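## Task

Using the lighter-coloured slide box, shove its inner tray out through the box end that lies away from the robot's base by a few centimetres or more, and have it stay there on its own. Leave everything else roughly where it was. It is an immediate failure to grasp the outer case of either box, to shift or rotate either box beyond a small amount, or to push a tray out to about half its length. Open the gripper and pull away at the end.

## Robot and tools

Robot: a single six-joint arm with a two-finger parallel gripper, working over a table. Nothing may be knocked or placed off the table. The run has two scenes: the first asks for the paler box's tray, the second (shown after finished_scene) for the darker box's tray.

Frame: the scene frame has its origin on the table surface right under the arm base. +z is up; +y is to the left when facing along +x, so +x points away from the base. The far end of a box is therefore usually its +x end, and pushing a tray out means pushing it in +x, e.g. with the fingertips against the tray's near end or an exposed edge. The base may sit slightly tilted relative to the table, and the reported hand position gets less accurate at long reach.

Gripper axes: fingers extend along the gripper's own +x; they open and close along its y. end_effector_position is the midpoint between the finger pads, which is 3 to 4 cm behind the fingertips.

A command row is 8 plain numbers for the one arm: x, y, z (metres, scene frame, absolute target for end_effector_position), then qw, qx, qy, qz (absolute orientation quaternion in the scene frame, w first), then opening. Opening ranges -1 to +1: +1 is fully open (0.088 m), empty fingers touch near -0.80, and values below that change nothing. Closing fully takes about 0.5 s. To hold something, command an opening well below grip_measured; a larger gap means a harder squeeze (up to roughly 34 N per pad, more on a fast close).

Tools:
- execute_actions {"actions": [...], "pictures": bool}. An empty list just reports the state. One action {"rows": [[8 numbers], ...], "steps": n} holds 1 to 15 rows and n up to 15 steps of 1/30 s each (default 15); each row lasts one step and the last row repeats to fill the count. A wait {"steps": n} (n up to 300) sends nothing and returns n steps after the previous result, with reply time included. A row is rejected if its target lies more than 0.6 m from the last reported position along any gripper axis.
- move {"target": [8 numbers], "speed": m/s}: a straight-line path to that absolute pose, 0.5 to 10 s long (cut off at 10 s). speed is 0.002 to 0.5, default 0.25; rotation is capped at twice that in rad/s. The opening is applied when the move begins. It does not avoid obstacles, and the hand may lag, wander or exceed the speed, especially with the arm stretched out. The extra "move:" line reports the ending (done, off_target, moving, held, fault), which limits acted (paced = pose clipped; held = clearance check blocked some steps, after which the arm may jump fast) and the distance remaining.
- wait {"seconds": 0 to 10}: lets the simulation run with no new command.
- zoom_image {"camera", "region": [x0, y0, x1, y1]} in pixels of that camera's latest image (origin top-left, region at most 504x504). Cameras: cam_head_left, cam_head_right, cam_high, cam_low, cam_wrist, each 504x504.
- finished_scene {"scene": 1 or 2}: irreversible; grades the scene and loads the next one.

Control behaviour: every step the commanded pose is limited to 70 mm and 16 degrees from the measured pose, then solved by damped IK that favours position over orientation. After an action ends the arm only continues to the last clipped pose, so long reaches need several calls; compare the reported pose and send the rest. Resend the intended quaternion in every row rather than copying a drifted reading. Joint friction can leave the hand short or slightly tilted, and tiny moves may not happen; check and correct. The simulation keeps running while you write a reply.

Results: the state line gives position, quaternion and velocities. Joint positions and velocities list waist, shoulder, elbow, wrist pitch, wrist yaw, wrist roll (rad), then the finger-pad gap (m). Limits: waist -3.054 to 3.054, shoulder 0 to 3.142, elbow 0 to 2.356, wrist pitch and yaw -1.571 to 1.571, wrist roll -3.142 to 3.142. grip_measured is the finger opening on the command scale (may be off by about 1 mm). "pose unreachable" and HELD steps mean the clearance check (which treats the mount under the base as arm) altered or blocked the command. Hand target, when present, is the pose currently being driven toward. Joint torques are total drive outputs with offsets and noise, not pure contact loads.

Avoid: a TORQUE FAULT occurs if contact load reaches a joint limit (N m: waist 17.2, shoulder 21.3, elbow 21.3, wrist pitch 5.61, wrist yaw 5.59, wrist roll 5.24); the arm freezes for 10 s and drops the rest of the call. Faster moves and targets set further past a contact push harder, so approach the tray slowly with a target only slightly beyond it. MOTOR HOT warnings start at 50 °C; at 95 °C an OVER-TEMPERATURE FAULT holds the arm, and if it does not cool within 30 to 60 s power cuts and the arm goes limp. Never grasp the outer case, never shift or spin a box, stop well before a tray is half out, then open, withdraw and check the images before ending the scene.

Each tool is called in YAML: its name, and indented under it one key for each argument.

## Session

execute_actions:
  actions: []

Scene clock: 0.00 s of 3750.00 s.
end_effector_position=(+0.1480, -0.2899, +0.2499) grip_measured=+0.830 end_effector_quat_wxyz=(+0.770, -0.512, +0.375, -0.064) end_effector_velocity=(+0.001, +0.003, +0.000) end_effector_angular_velocity=(-0.004, -0.001, +0.025)
Joint positions: [-1.782  1.445  0.499  0.36  -1.177 -1.578  0.08 ]
Joint velocities: [-0.002 -0.002 -0.002 -0.007 -0.022 -0.022 -0.   ]
Joint torques (N m, as the arm reports them, + toward a larger angle): no reading
Heat: hottest wrist roll 28 °C (+0.0 °C/min).
Hand target: +0.148, -0.290, +0.250; +0.770, -0.513, +0.375, -0.064

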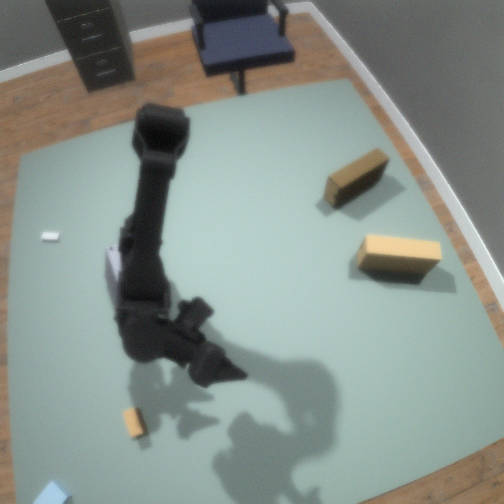

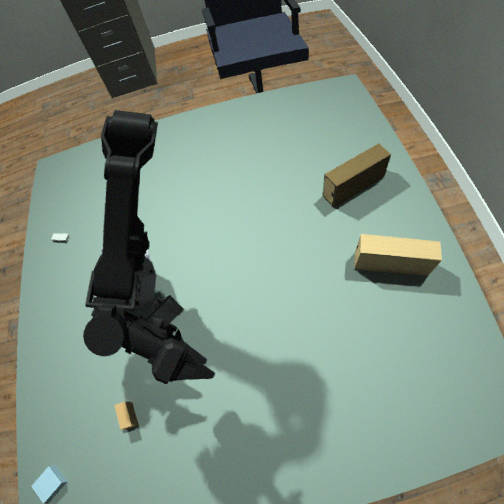

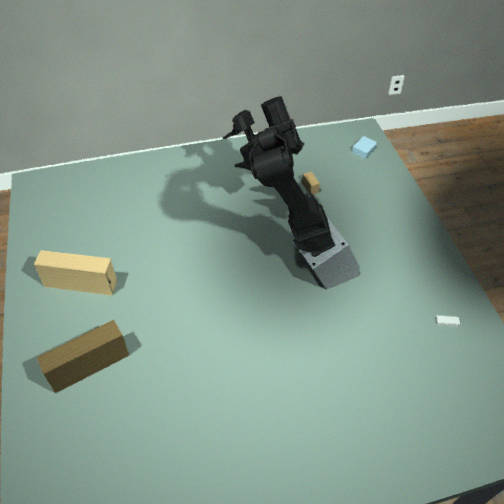

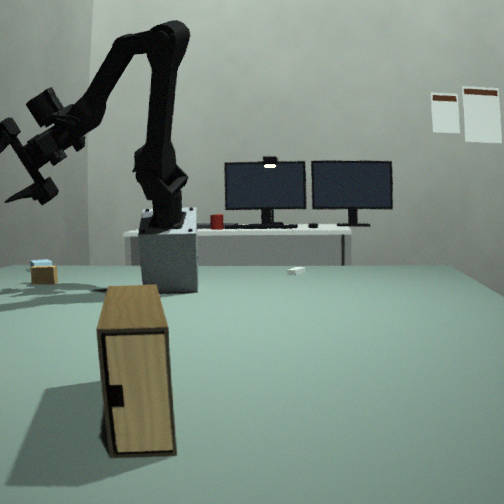

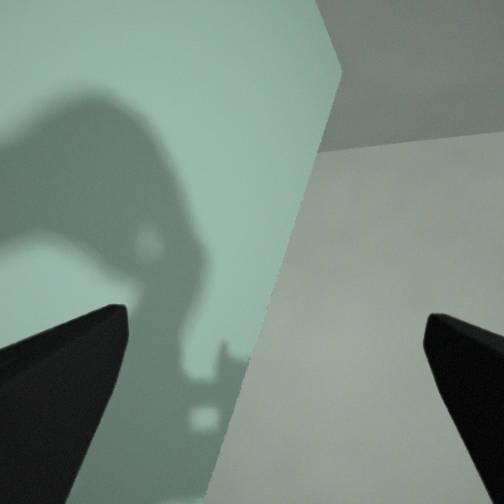

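move:
  target: [0.4,0.0,0.3,0.707,0,0.707,0,1]
  speed: 0.4

Scene clock: 6.97 s of 3750.00 s.
end_effector_position=(+0.3966, -0.0010, +0.3029) grip_measured=+0.993 end_effector_quat_wxyz=(+0.707, -0.009, +0.707, -0.004) end_effector_velocity=(-0.002, +0.002, +0.002) end_effector_angular_velocity=(+0.010, +0.012, +0.022)
Joint positions: [-0.202  1.487  1.836 -1.503 -0.125 -0.114  0.088]
Joint velocities: [ 0.002  0.002  0.012 -0.022 -0.007 -0.022  0.   ]
Joint torques (N m, as the arm reports them, + toward a larger angle): [-0.67 -6.9   6.87  0.11 -0.21  0.13]
Heat: hottest wrist roll 28 °C (+0.0 °C/min).
Hand target: +0.399, +0.000, +0.301; +0.705, -0.006, +0.709, -0.002
Off the commanded pose: 0.005 m, 1 deg.
After step 90, 1.83 s passed at rest.
move: done

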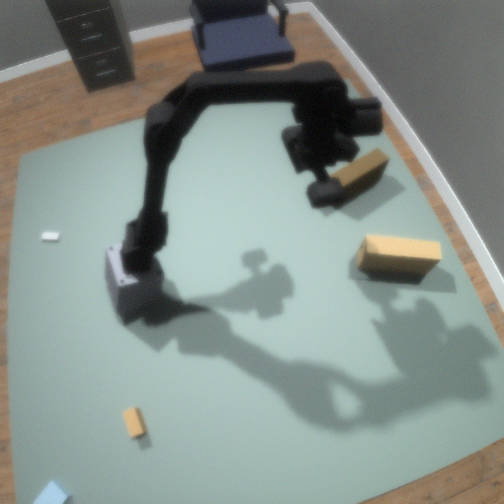

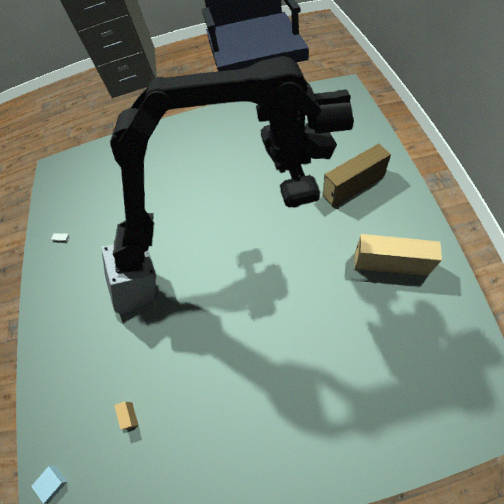

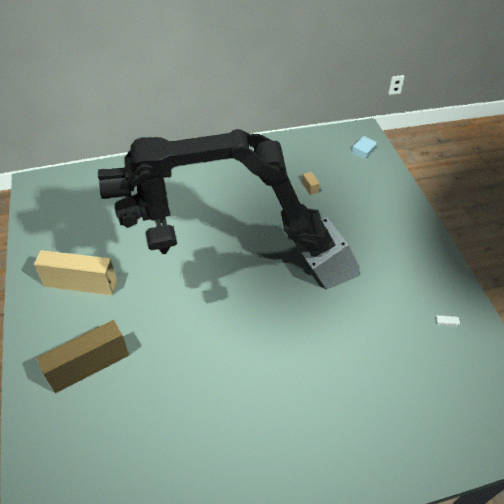

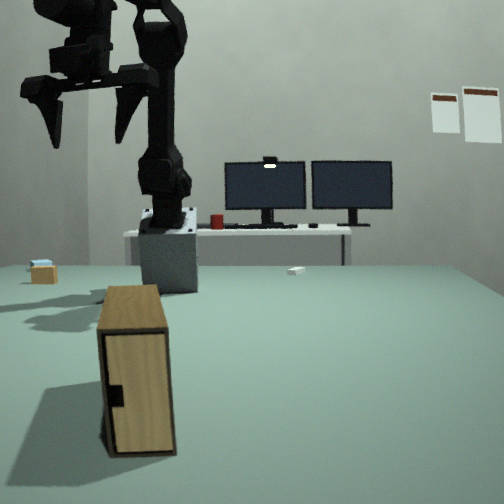

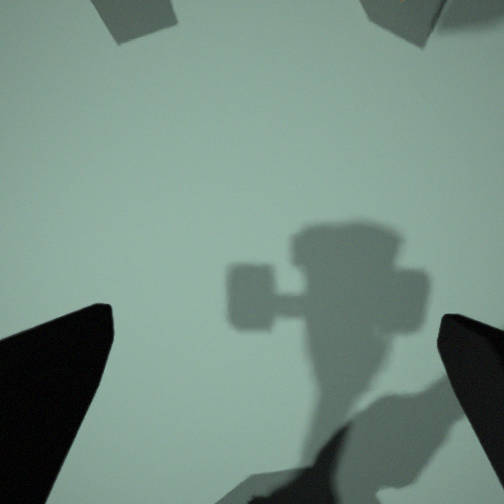

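move:
  target: [0.56,-0.1,0.33,0.707,0,0.707,0,1]
  speed: 0.4

Scene clock: 10.23 s of 3750.00 s.
end_effector_position=(+0.5575, -0.0979, +0.3313) grip_measured=+0.993 end_effector_quat_wxyz=(+0.857, -0.040, +0.512, -0.036) end_effector_velocity=(-0.005, -0.001, -0.002) end_effector_angular_velocity=(-0.004, +0.022, -0.004)
Joint positions: [-0.428  1.854  2.347 -1.17  -0.251 -0.198  0.088]
Joint velocities: [-0.002 -0.002 -0.002 -0.022  0.007 -0.007 -0.   ]
Joint torques (N m, as the arm reports them, + toward a larger angle): [-2.52 -9.54  7.33  1.22 -0.18  0.15]
Heat: hottest wrist roll 28 °C (+0.0 °C/min).
Hand target: +0.560, -0.099, +0.329; +0.858, -0.037, +0.512, -0.036
Off the commanded pose: 0.003 m, 29 deg; orientation clipped at the last step of the last action.
joint sent to its limit — the command would take joint 3 (elbow) past its upper limit, so that joint was sent only as far as its limit.
move: off_target; limits=paced

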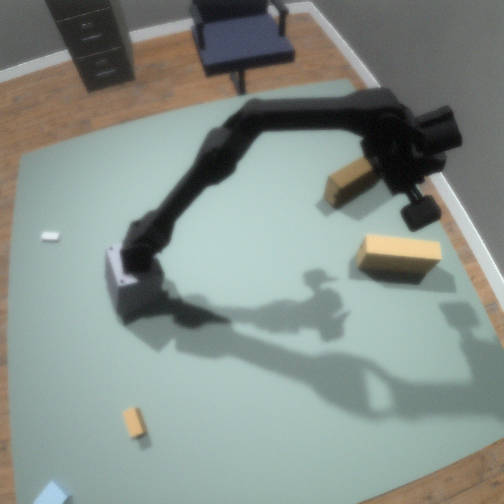

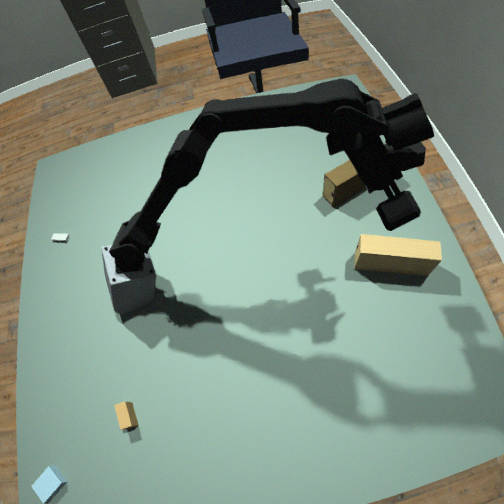

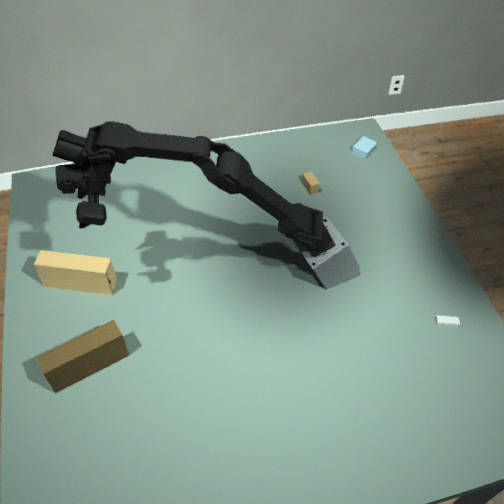

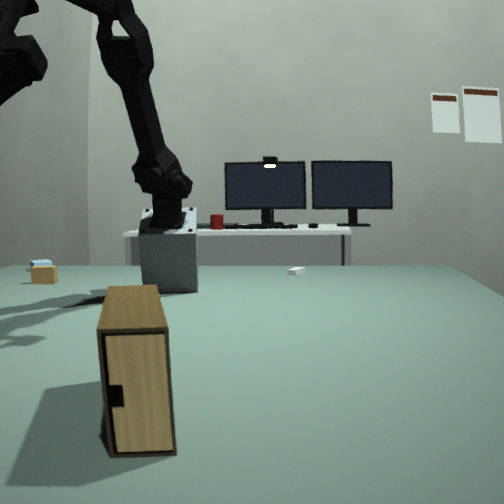

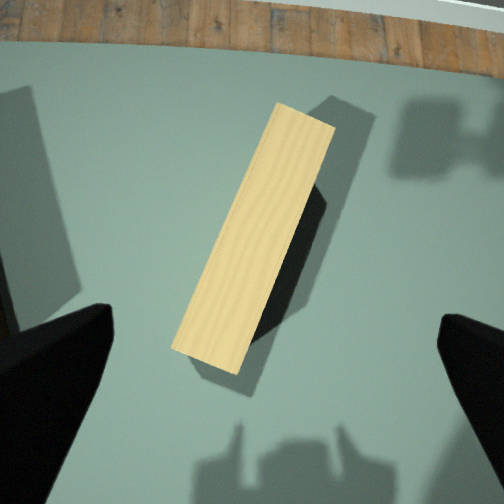

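move:
  target: [0.42,-0.1,0.08,0.985,0,0.174,0,-1]
  speed: 0.4

Scene clock: 20.80 s of 3750.00 s.
end_effector_position=(+0.4207, -0.1008, +0.0824) grip_measured=-0.803 end_effector_quat_wxyz=(+0.982, -0.000, +0.189, -0.001) end_effector_velocity=(-0.004, +0.002, -0.007) end_effector_angular_velocity=(+0.014, +0.032, +0.022)
Joint positions: [-0.448  2.033  0.524  1.562 -0.396  0.106  0.   ]
Joint velocities: [-0.007  0.007 -0.002 -0.022 -0.037 -0.007  0.   ]
Joint torques (N m, as the arm reports them, + toward a larger angle): [-1.78 -5.75  1.92  1.76  0.15  0.12]
Heat: hottest shoulder 29 °C (+2.9 °C/min).
Hand target: +0.421, -0.100, +0.080; +0.982, +0.002, +0.190, -0.001
Off the commanded pose: 0.003 m, 2 deg.
joint sent to its limit — the command would take joint 4 (wrist pitch) past its upper limit, so that joint was sent only as far as its limit.
After step 90, 5.97 s passed at rest.
move: done

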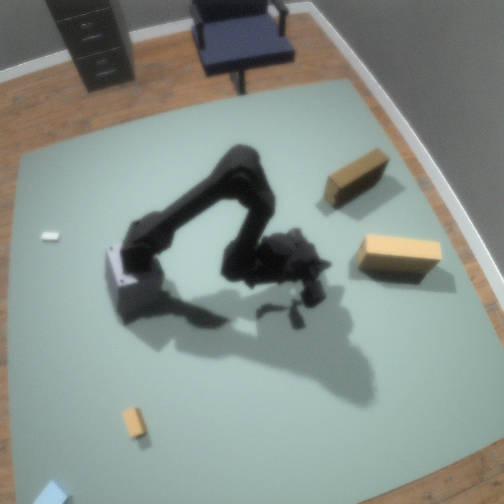

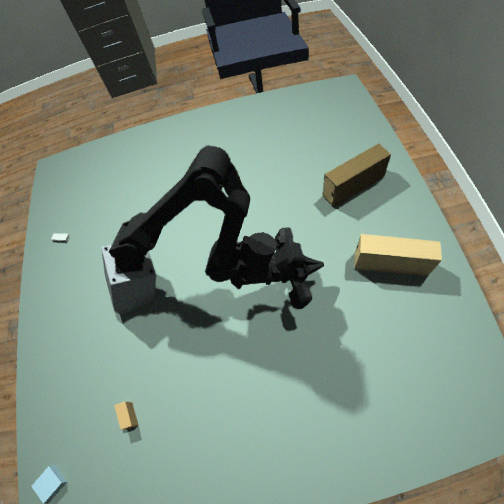

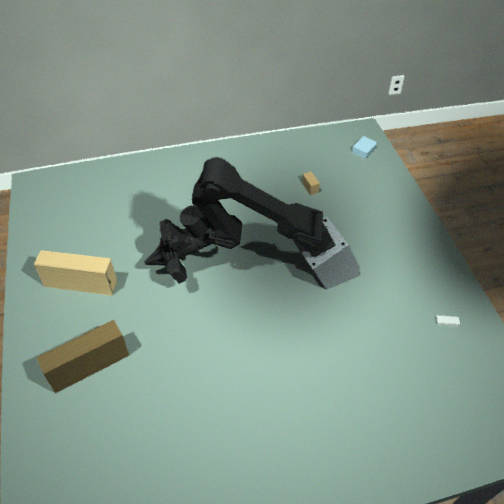

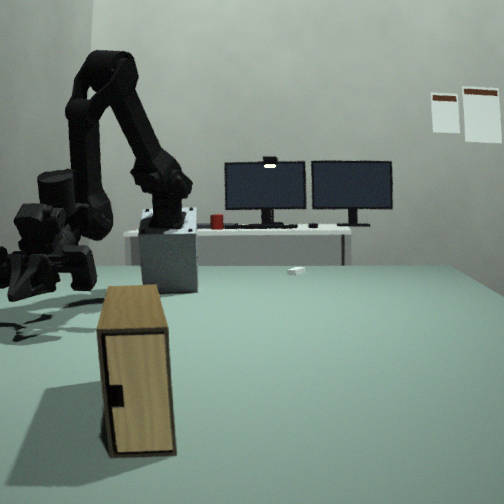

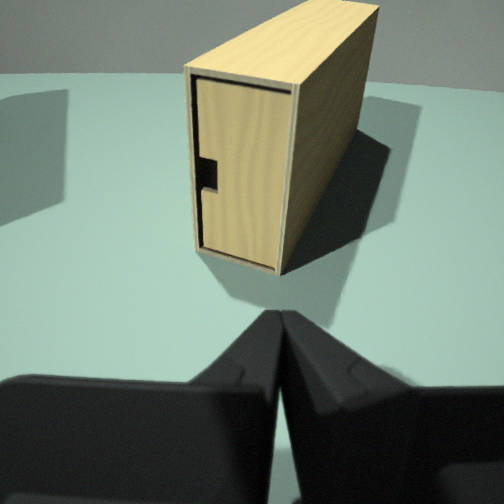

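move:
  target: [0.455,-0.06,0.075,0.970,0.030,0.171,-0.171,-1]

Scene clock: 25.77 s of 3750.00 s.
end_effector_position=(+0.4517, -0.0606, +0.0710) grip_measured=-0.803 end_effector_quat_wxyz=(+0.969, +0.027, +0.177, -0.170) end_effector_velocity=(-0.000, -0.004, +0.001) end_effector_angular_velocity=(-0.029, +0.007, -0.015)
Joint positions: [-0.121  2.005  0.605  1.419  0.253  0.211  0.   ]
Joint velocities: [-0.002 -0.002  0.002 -0.007  0.022 -0.022  0.   ]
Joint torques (N m, as the arm reports them, + toward a larger angle): [-0.97 -8.61  2.33  1.45  0.37  0.15]
Heat: hottest shoulder 29 °C (+2.3 °C/min).
Hand target: +0.454, -0.060, +0.075; +0.970, +0.029, +0.171, -0.171
Off the commanded pose: 0.005 m, 1 deg.
After step 90, 0.80 s passed at rest.
move: done

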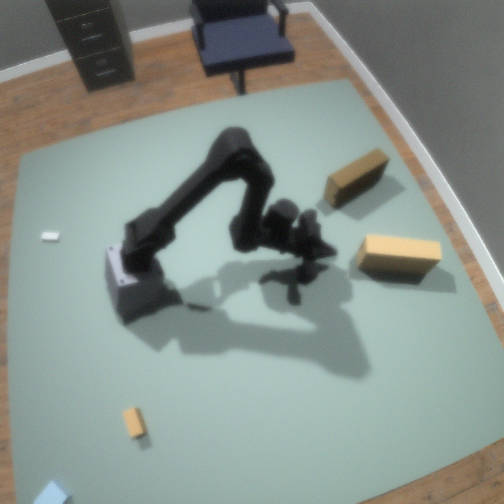

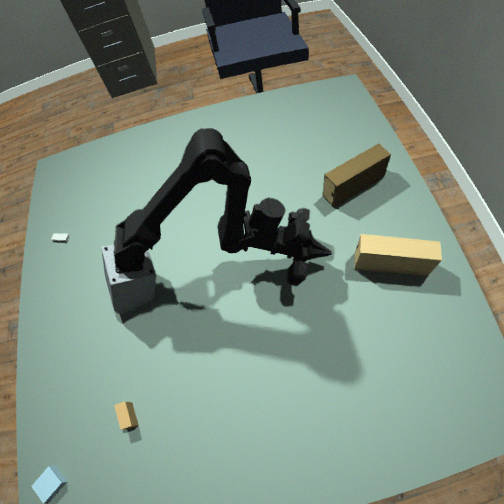

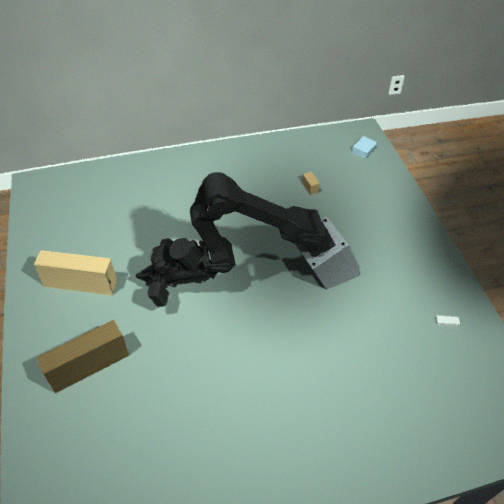

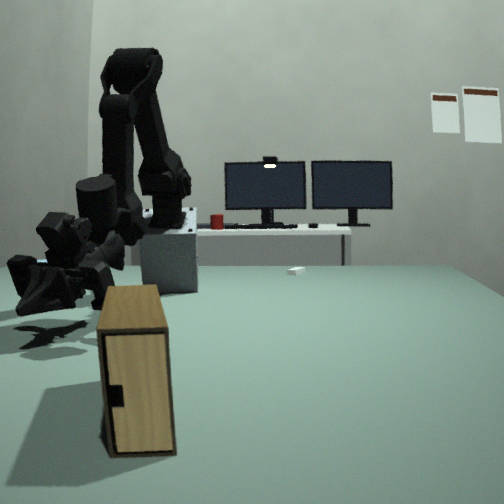

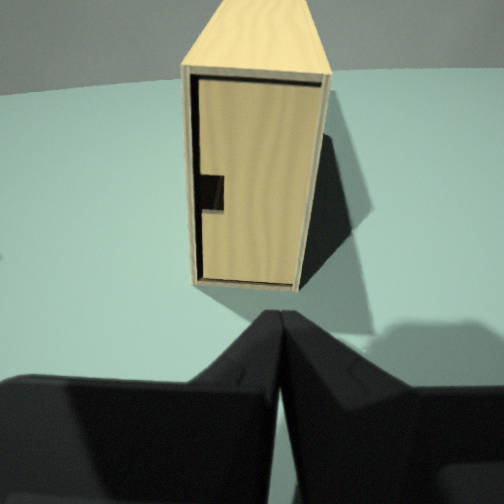

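move:
  target: [0.496,-0.064,0.078,0.970,0.030,0.171,-0.171,-1]
  speed: 0.1

Scene clock: 28.20 s of 3750.00 s.
end_effector_position=(+0.4932, -0.0633, +0.0745) grip_measured=-0.803 end_effector_quat_wxyz=(+0.969, +0.028, +0.175, -0.172) end_effector_velocity=(+0.002, -0.000, +0.001) end_effector_angular_velocity=(+0.008, -0.004, +0.002)
Joint positions: [-0.124  2.005  0.771  1.254  0.254  0.213  0.   ]
Joint velocities: [-0.002 -0.002  0.007 -0.007 -0.007  0.007  0.   ]
Joint torques (N m, as the arm reports them, + toward a larger angle): [-1.6  -9.2   3.4   1.44  0.01  0.13]
Heat: hottest shoulder 30 °C (+4.3 °C/min).
Hand target: +0.496, -0.064, +0.078; +0.970, +0.030, +0.171, -0.171
Off the commanded pose: 0.005 m, 1 deg.
move: done

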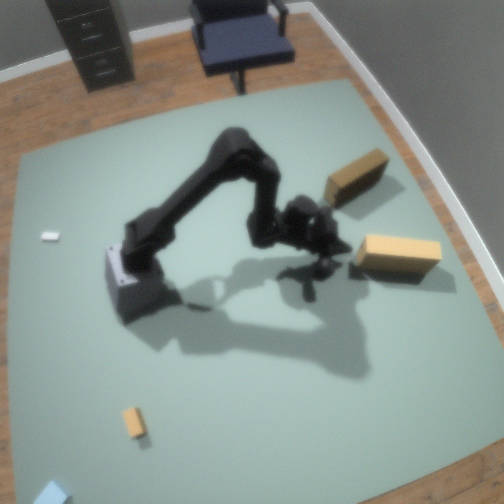

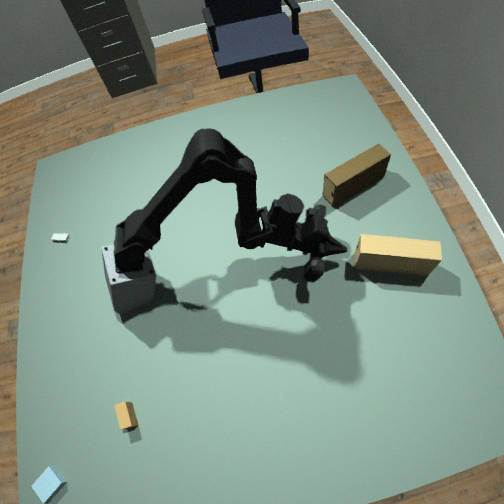

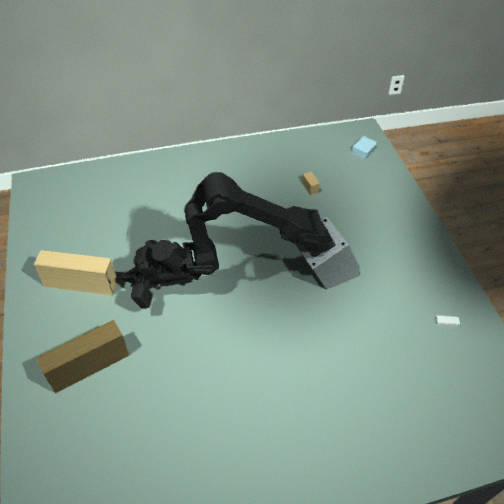

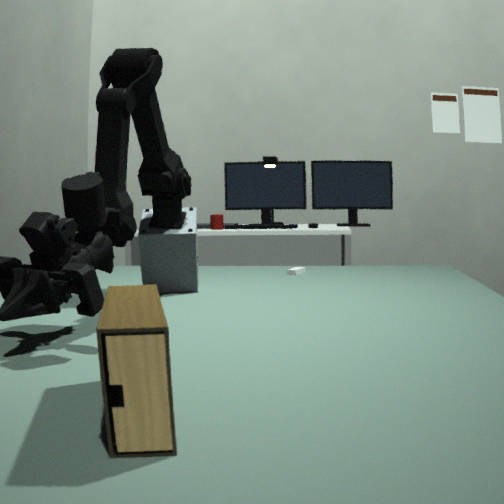

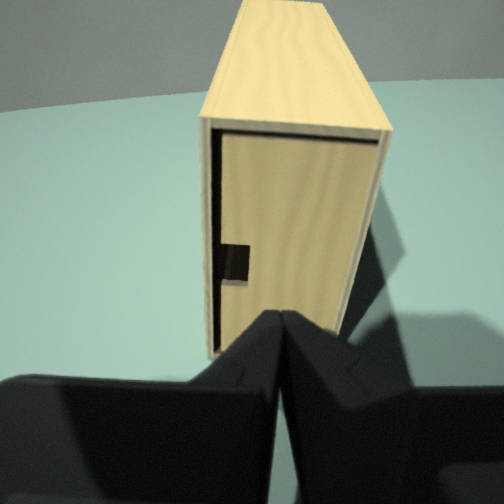

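move:
  target: [0.534,-0.078,0.08,0.970,0.030,0.171,-0.171,-1]
  speed: 0.04

Scene clock: 31.27 s of 3750.00 s.
end_effector_position=(+0.5333, -0.0766, +0.0834) grip_measured=-0.803 end_effector_quat_wxyz=(+0.970, +0.028, +0.168, -0.171) end_effector_velocity=(-0.001, -0.000, -0.003) end_effector_angular_velocity=(-0.004, +0.020, +0.005)
Joint positions: [-0.158  2.024  0.938  1.12   0.221  0.214  0.   ]
Joint velocities: [-0.002 -0.002  0.002 -0.022 -0.007 -0.007  0.   ]
Joint torques (N m, as the arm reports them, + toward a larger angle): [-1.77 -8.14  4.35  1.5  -0.04  0.13]
Heat: hottest shoulder 30 °C (+3.8 °C/min).
Hand target: +0.534, -0.078, +0.080; +0.970, +0.030, +0.171, -0.171
Off the commanded pose: 0.004 m, 0 deg.
move: done

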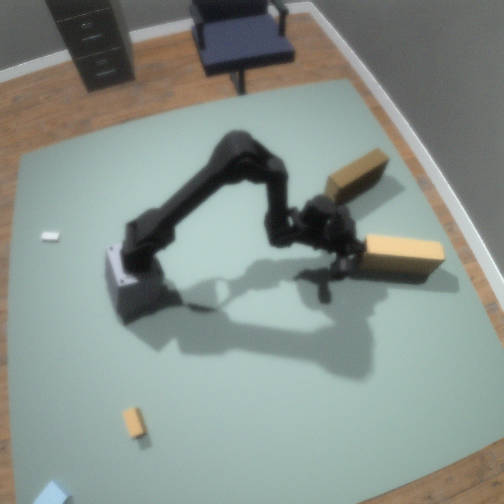

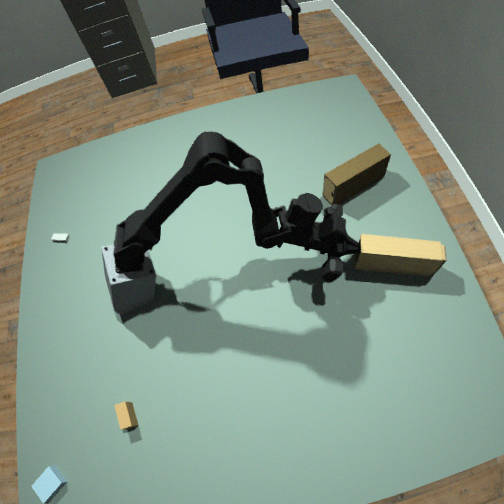

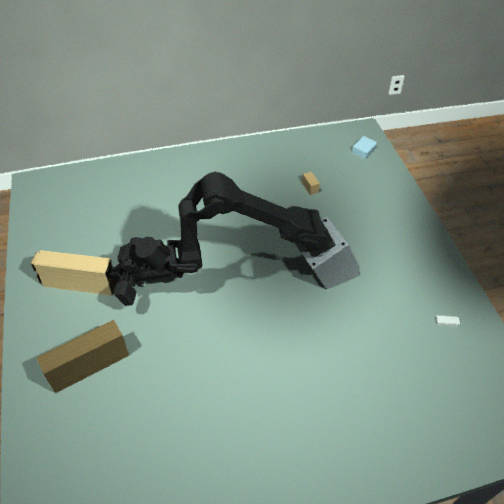

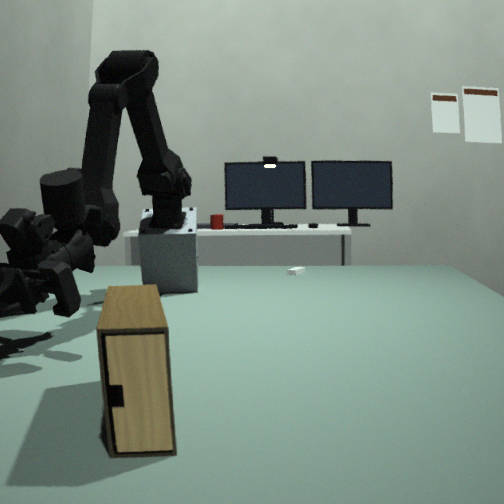

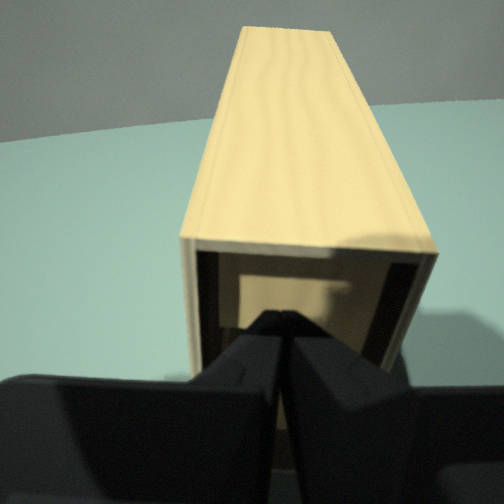

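move:
  target: [0.556,-0.091,0.08,0.970,0.030,0.171,-0.171,-1]
  speed: 0.04

zoom_image:
  camera: "cam_high"
  region: [0,220,200,340]

Scene clock: 35.37 s of 3750.00 s.
end_effector_position=(+0.5561, -0.0889, +0.0851) grip_measured=-0.803 end_effector_quat_wxyz=(+0.971, +0.029, +0.167, -0.171) end_effector_velocity=(-0.001, -0.003, -0.002) end_effector_angular_velocity=(-0.022, +0.023, -0.004)
Joint positions: [-0.186  2.057  1.046  1.049  0.192  0.215  0.   ]
Joint velocities: [-0.002 -0.002  0.002 -0.022  0.007 -0.022  0.   ]
Joint torques (N m, as the arm reports them, + toward a larger angle): [-2.06 -8.2   4.61  1.44 -0.03  0.15]
Heat: hottest shoulder 31 °C (+5.1 °C/min).
Hand target: +0.556, -0.091, +0.080; +0.970, +0.030, +0.171, -0.171
Off the commanded pose: 0.005 m, 1 deg.
After step 90, 0.13 s passed at rest.
move: done

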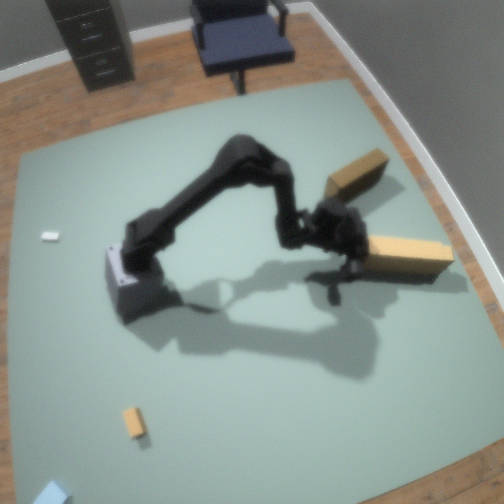

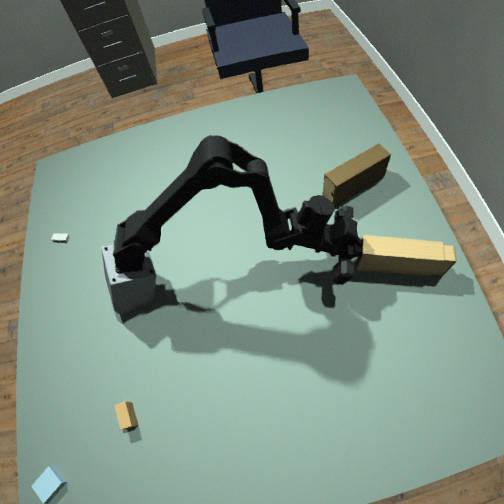

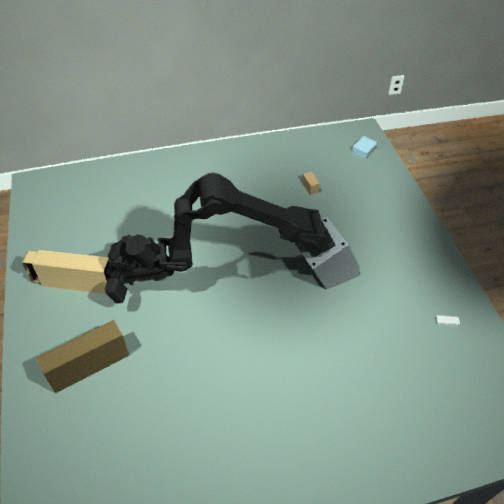

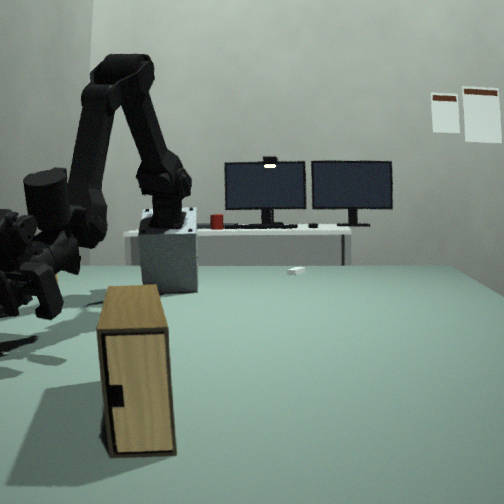

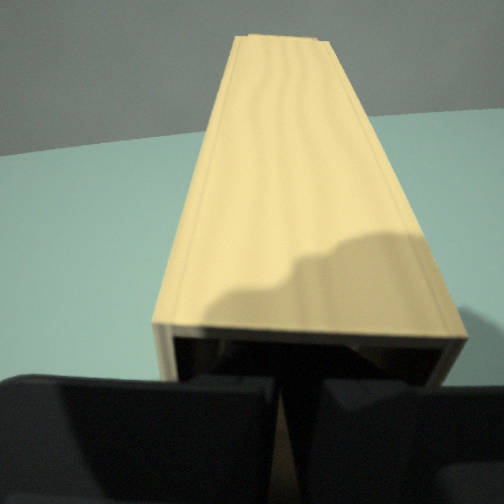

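Region (0, 220, 200, 340) of cam_high's 504x504 image, scaled by 2.520, with more detail than that image has; it fills the top 302 rows of this view, and the rest is white.

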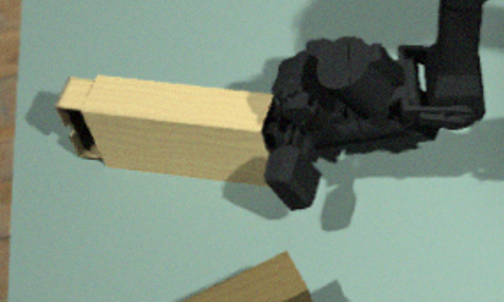

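move:
  target: [0.564,-0.093,0.082,0.970,0.030,0.171,-0.171,-1]
  speed: 0.03

move:
  target: [0.47,-0.058,0.085,0.970,0.030,0.171,-0.171,-1]
  speed: 0.15

zoom_image:
  camera: "cam_high"
  region: [0,220,200,340]

Scene clock: 38.30 s of 3750.00 s.
end_effector_position=(+0.5637, -0.0910, +0.0863) grip_measured=-0.803 end_effector_quat_wxyz=(+0.971, +0.029, +0.168, -0.171) end_effector_velocity=(+0.003, +0.002, +0.002) end_effector_angular_velocity=(+0.001, +0.002, +0.021)
Joint positions: [-0.19   2.064  1.082  1.017  0.188  0.215  0.   ]
Joint velocities: [-0.002 -0.002  0.007 -0.007 -0.022 -0.007  0.   ]
Joint torques (N m, as the arm reports them, + toward a larger angle): [-2.11 -8.55  4.88  1.5   0.    0.14]
Heat: hottest shoulder 31 °C (+4.7 °C/min).
Hand target: +0.564, -0.093, +0.082; +0.970, +0.030, +0.171, -0.171
Off the commanded pose: 0.005 m, 0 deg.
move: done

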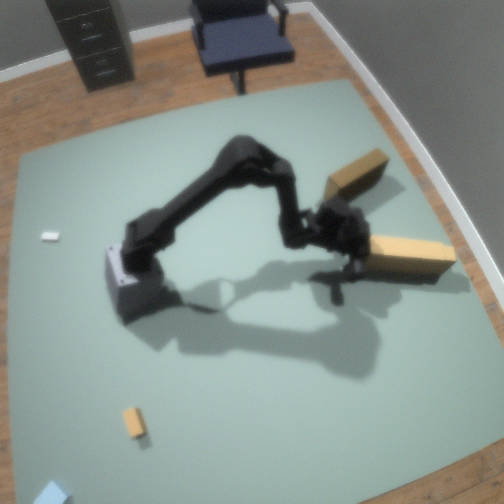

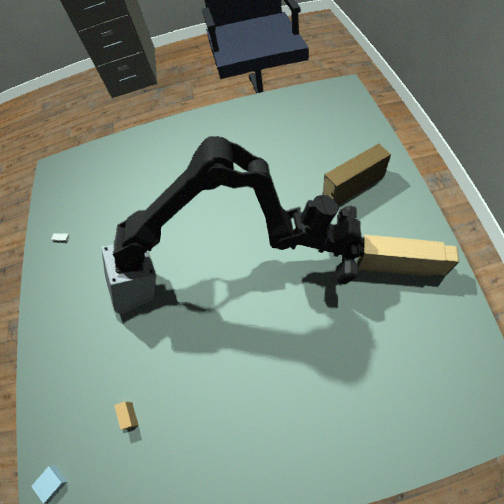

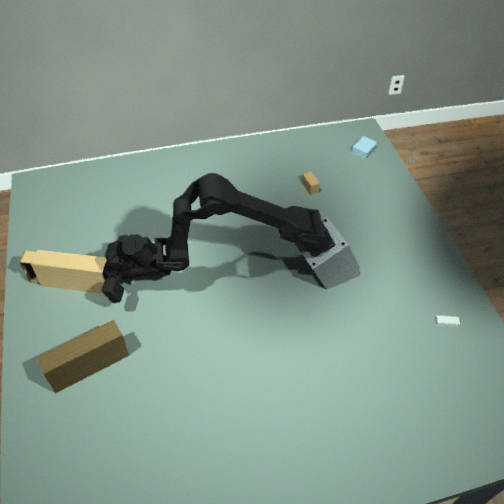

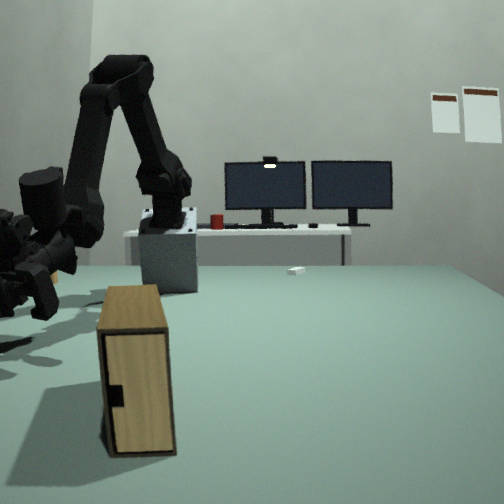

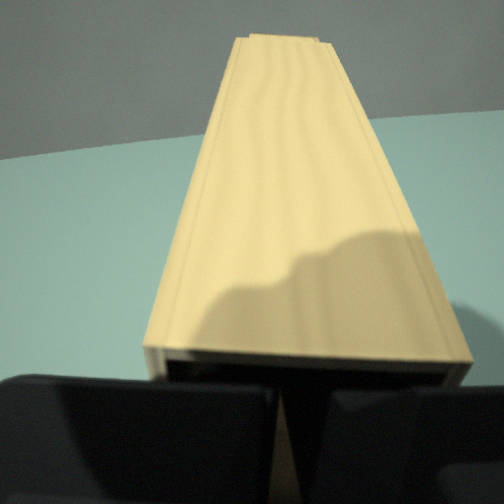

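Scene clock: 39.43 s of 3750.00 s.
end_effector_position=(+0.4701, -0.0591, +0.0817) grip_measured=-0.803 end_effector_quat_wxyz=(+0.969, +0.029, +0.175, -0.170) end_effector_velocity=(-0.004, -0.000, -0.005) end_effector_angular_velocity=(-0.004, +0.029, +0.004)
Joint positions: [-0.118  1.958  0.663  1.318  0.257  0.215  0.   ]
Joint velocities: [-0.002 -0.002 -0.007 -0.022 -0.007 -0.007  0.   ]
Joint torques (N m, as the arm reports them, + toward a larger angle): [-0.93 -8.99  1.79  1.77  0.38  0.05]
Heat: hottest shoulder 31 °C (+4.6 °C/min).
Hand target: +0.470, -0.058, +0.085; +0.970, +0.030, +0.171, -0.171
Off the commanded pose: 0.003 m, 0 deg.
move: done

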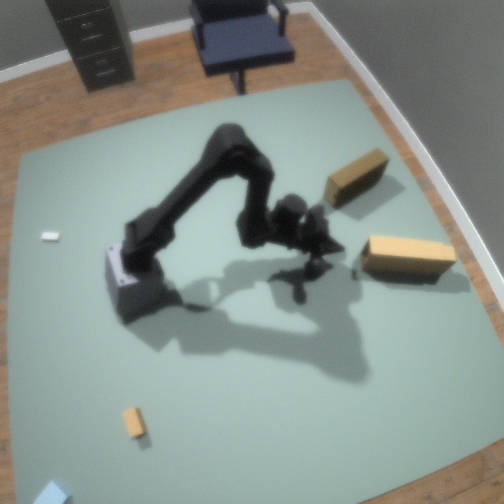

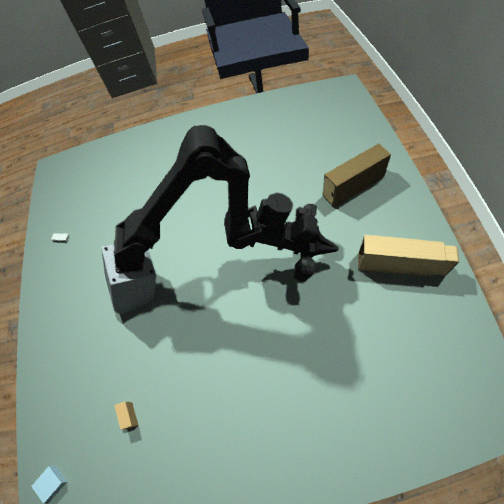

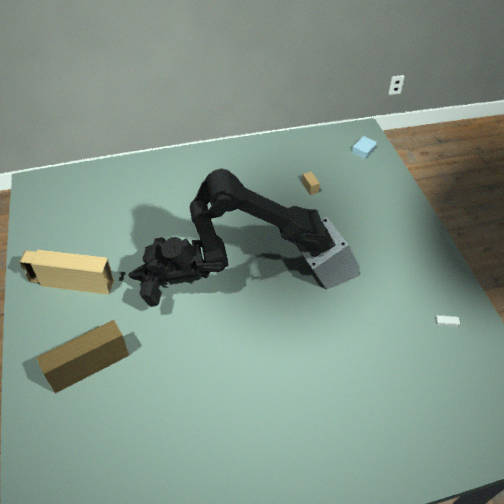

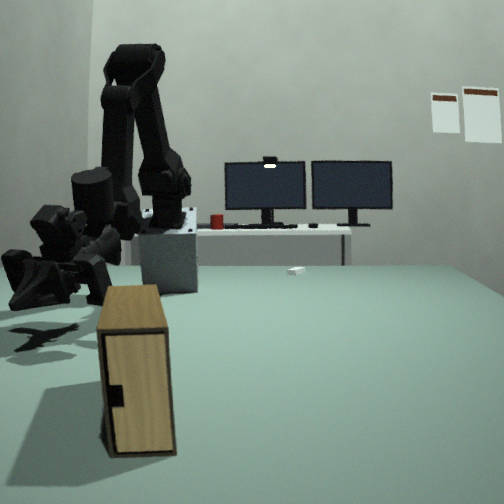

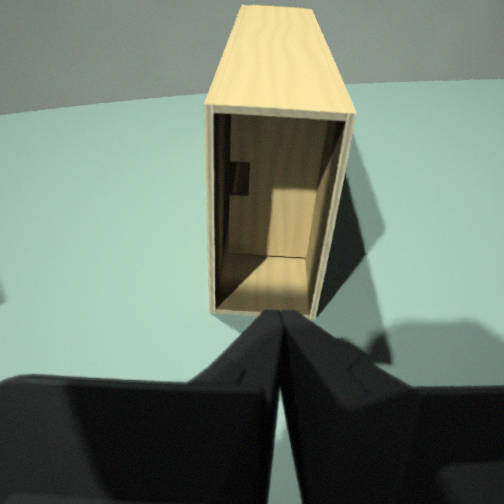

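Region (0, 220, 200, 340) of cam_high's 504x504 image, scaled by 2.520, with more detail than that image has; it fills the top 302 rows of this view, and the rest is white.

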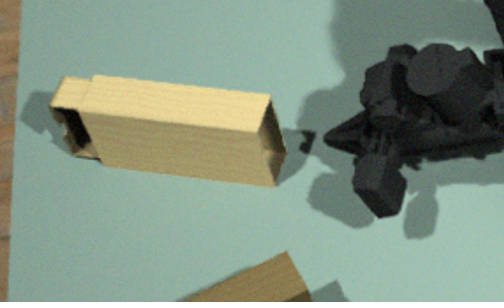

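Tray is out about 4–5 cm, and the case is unmoved.

finished_scene:
  scene: 1

The scene is finished: the task was done.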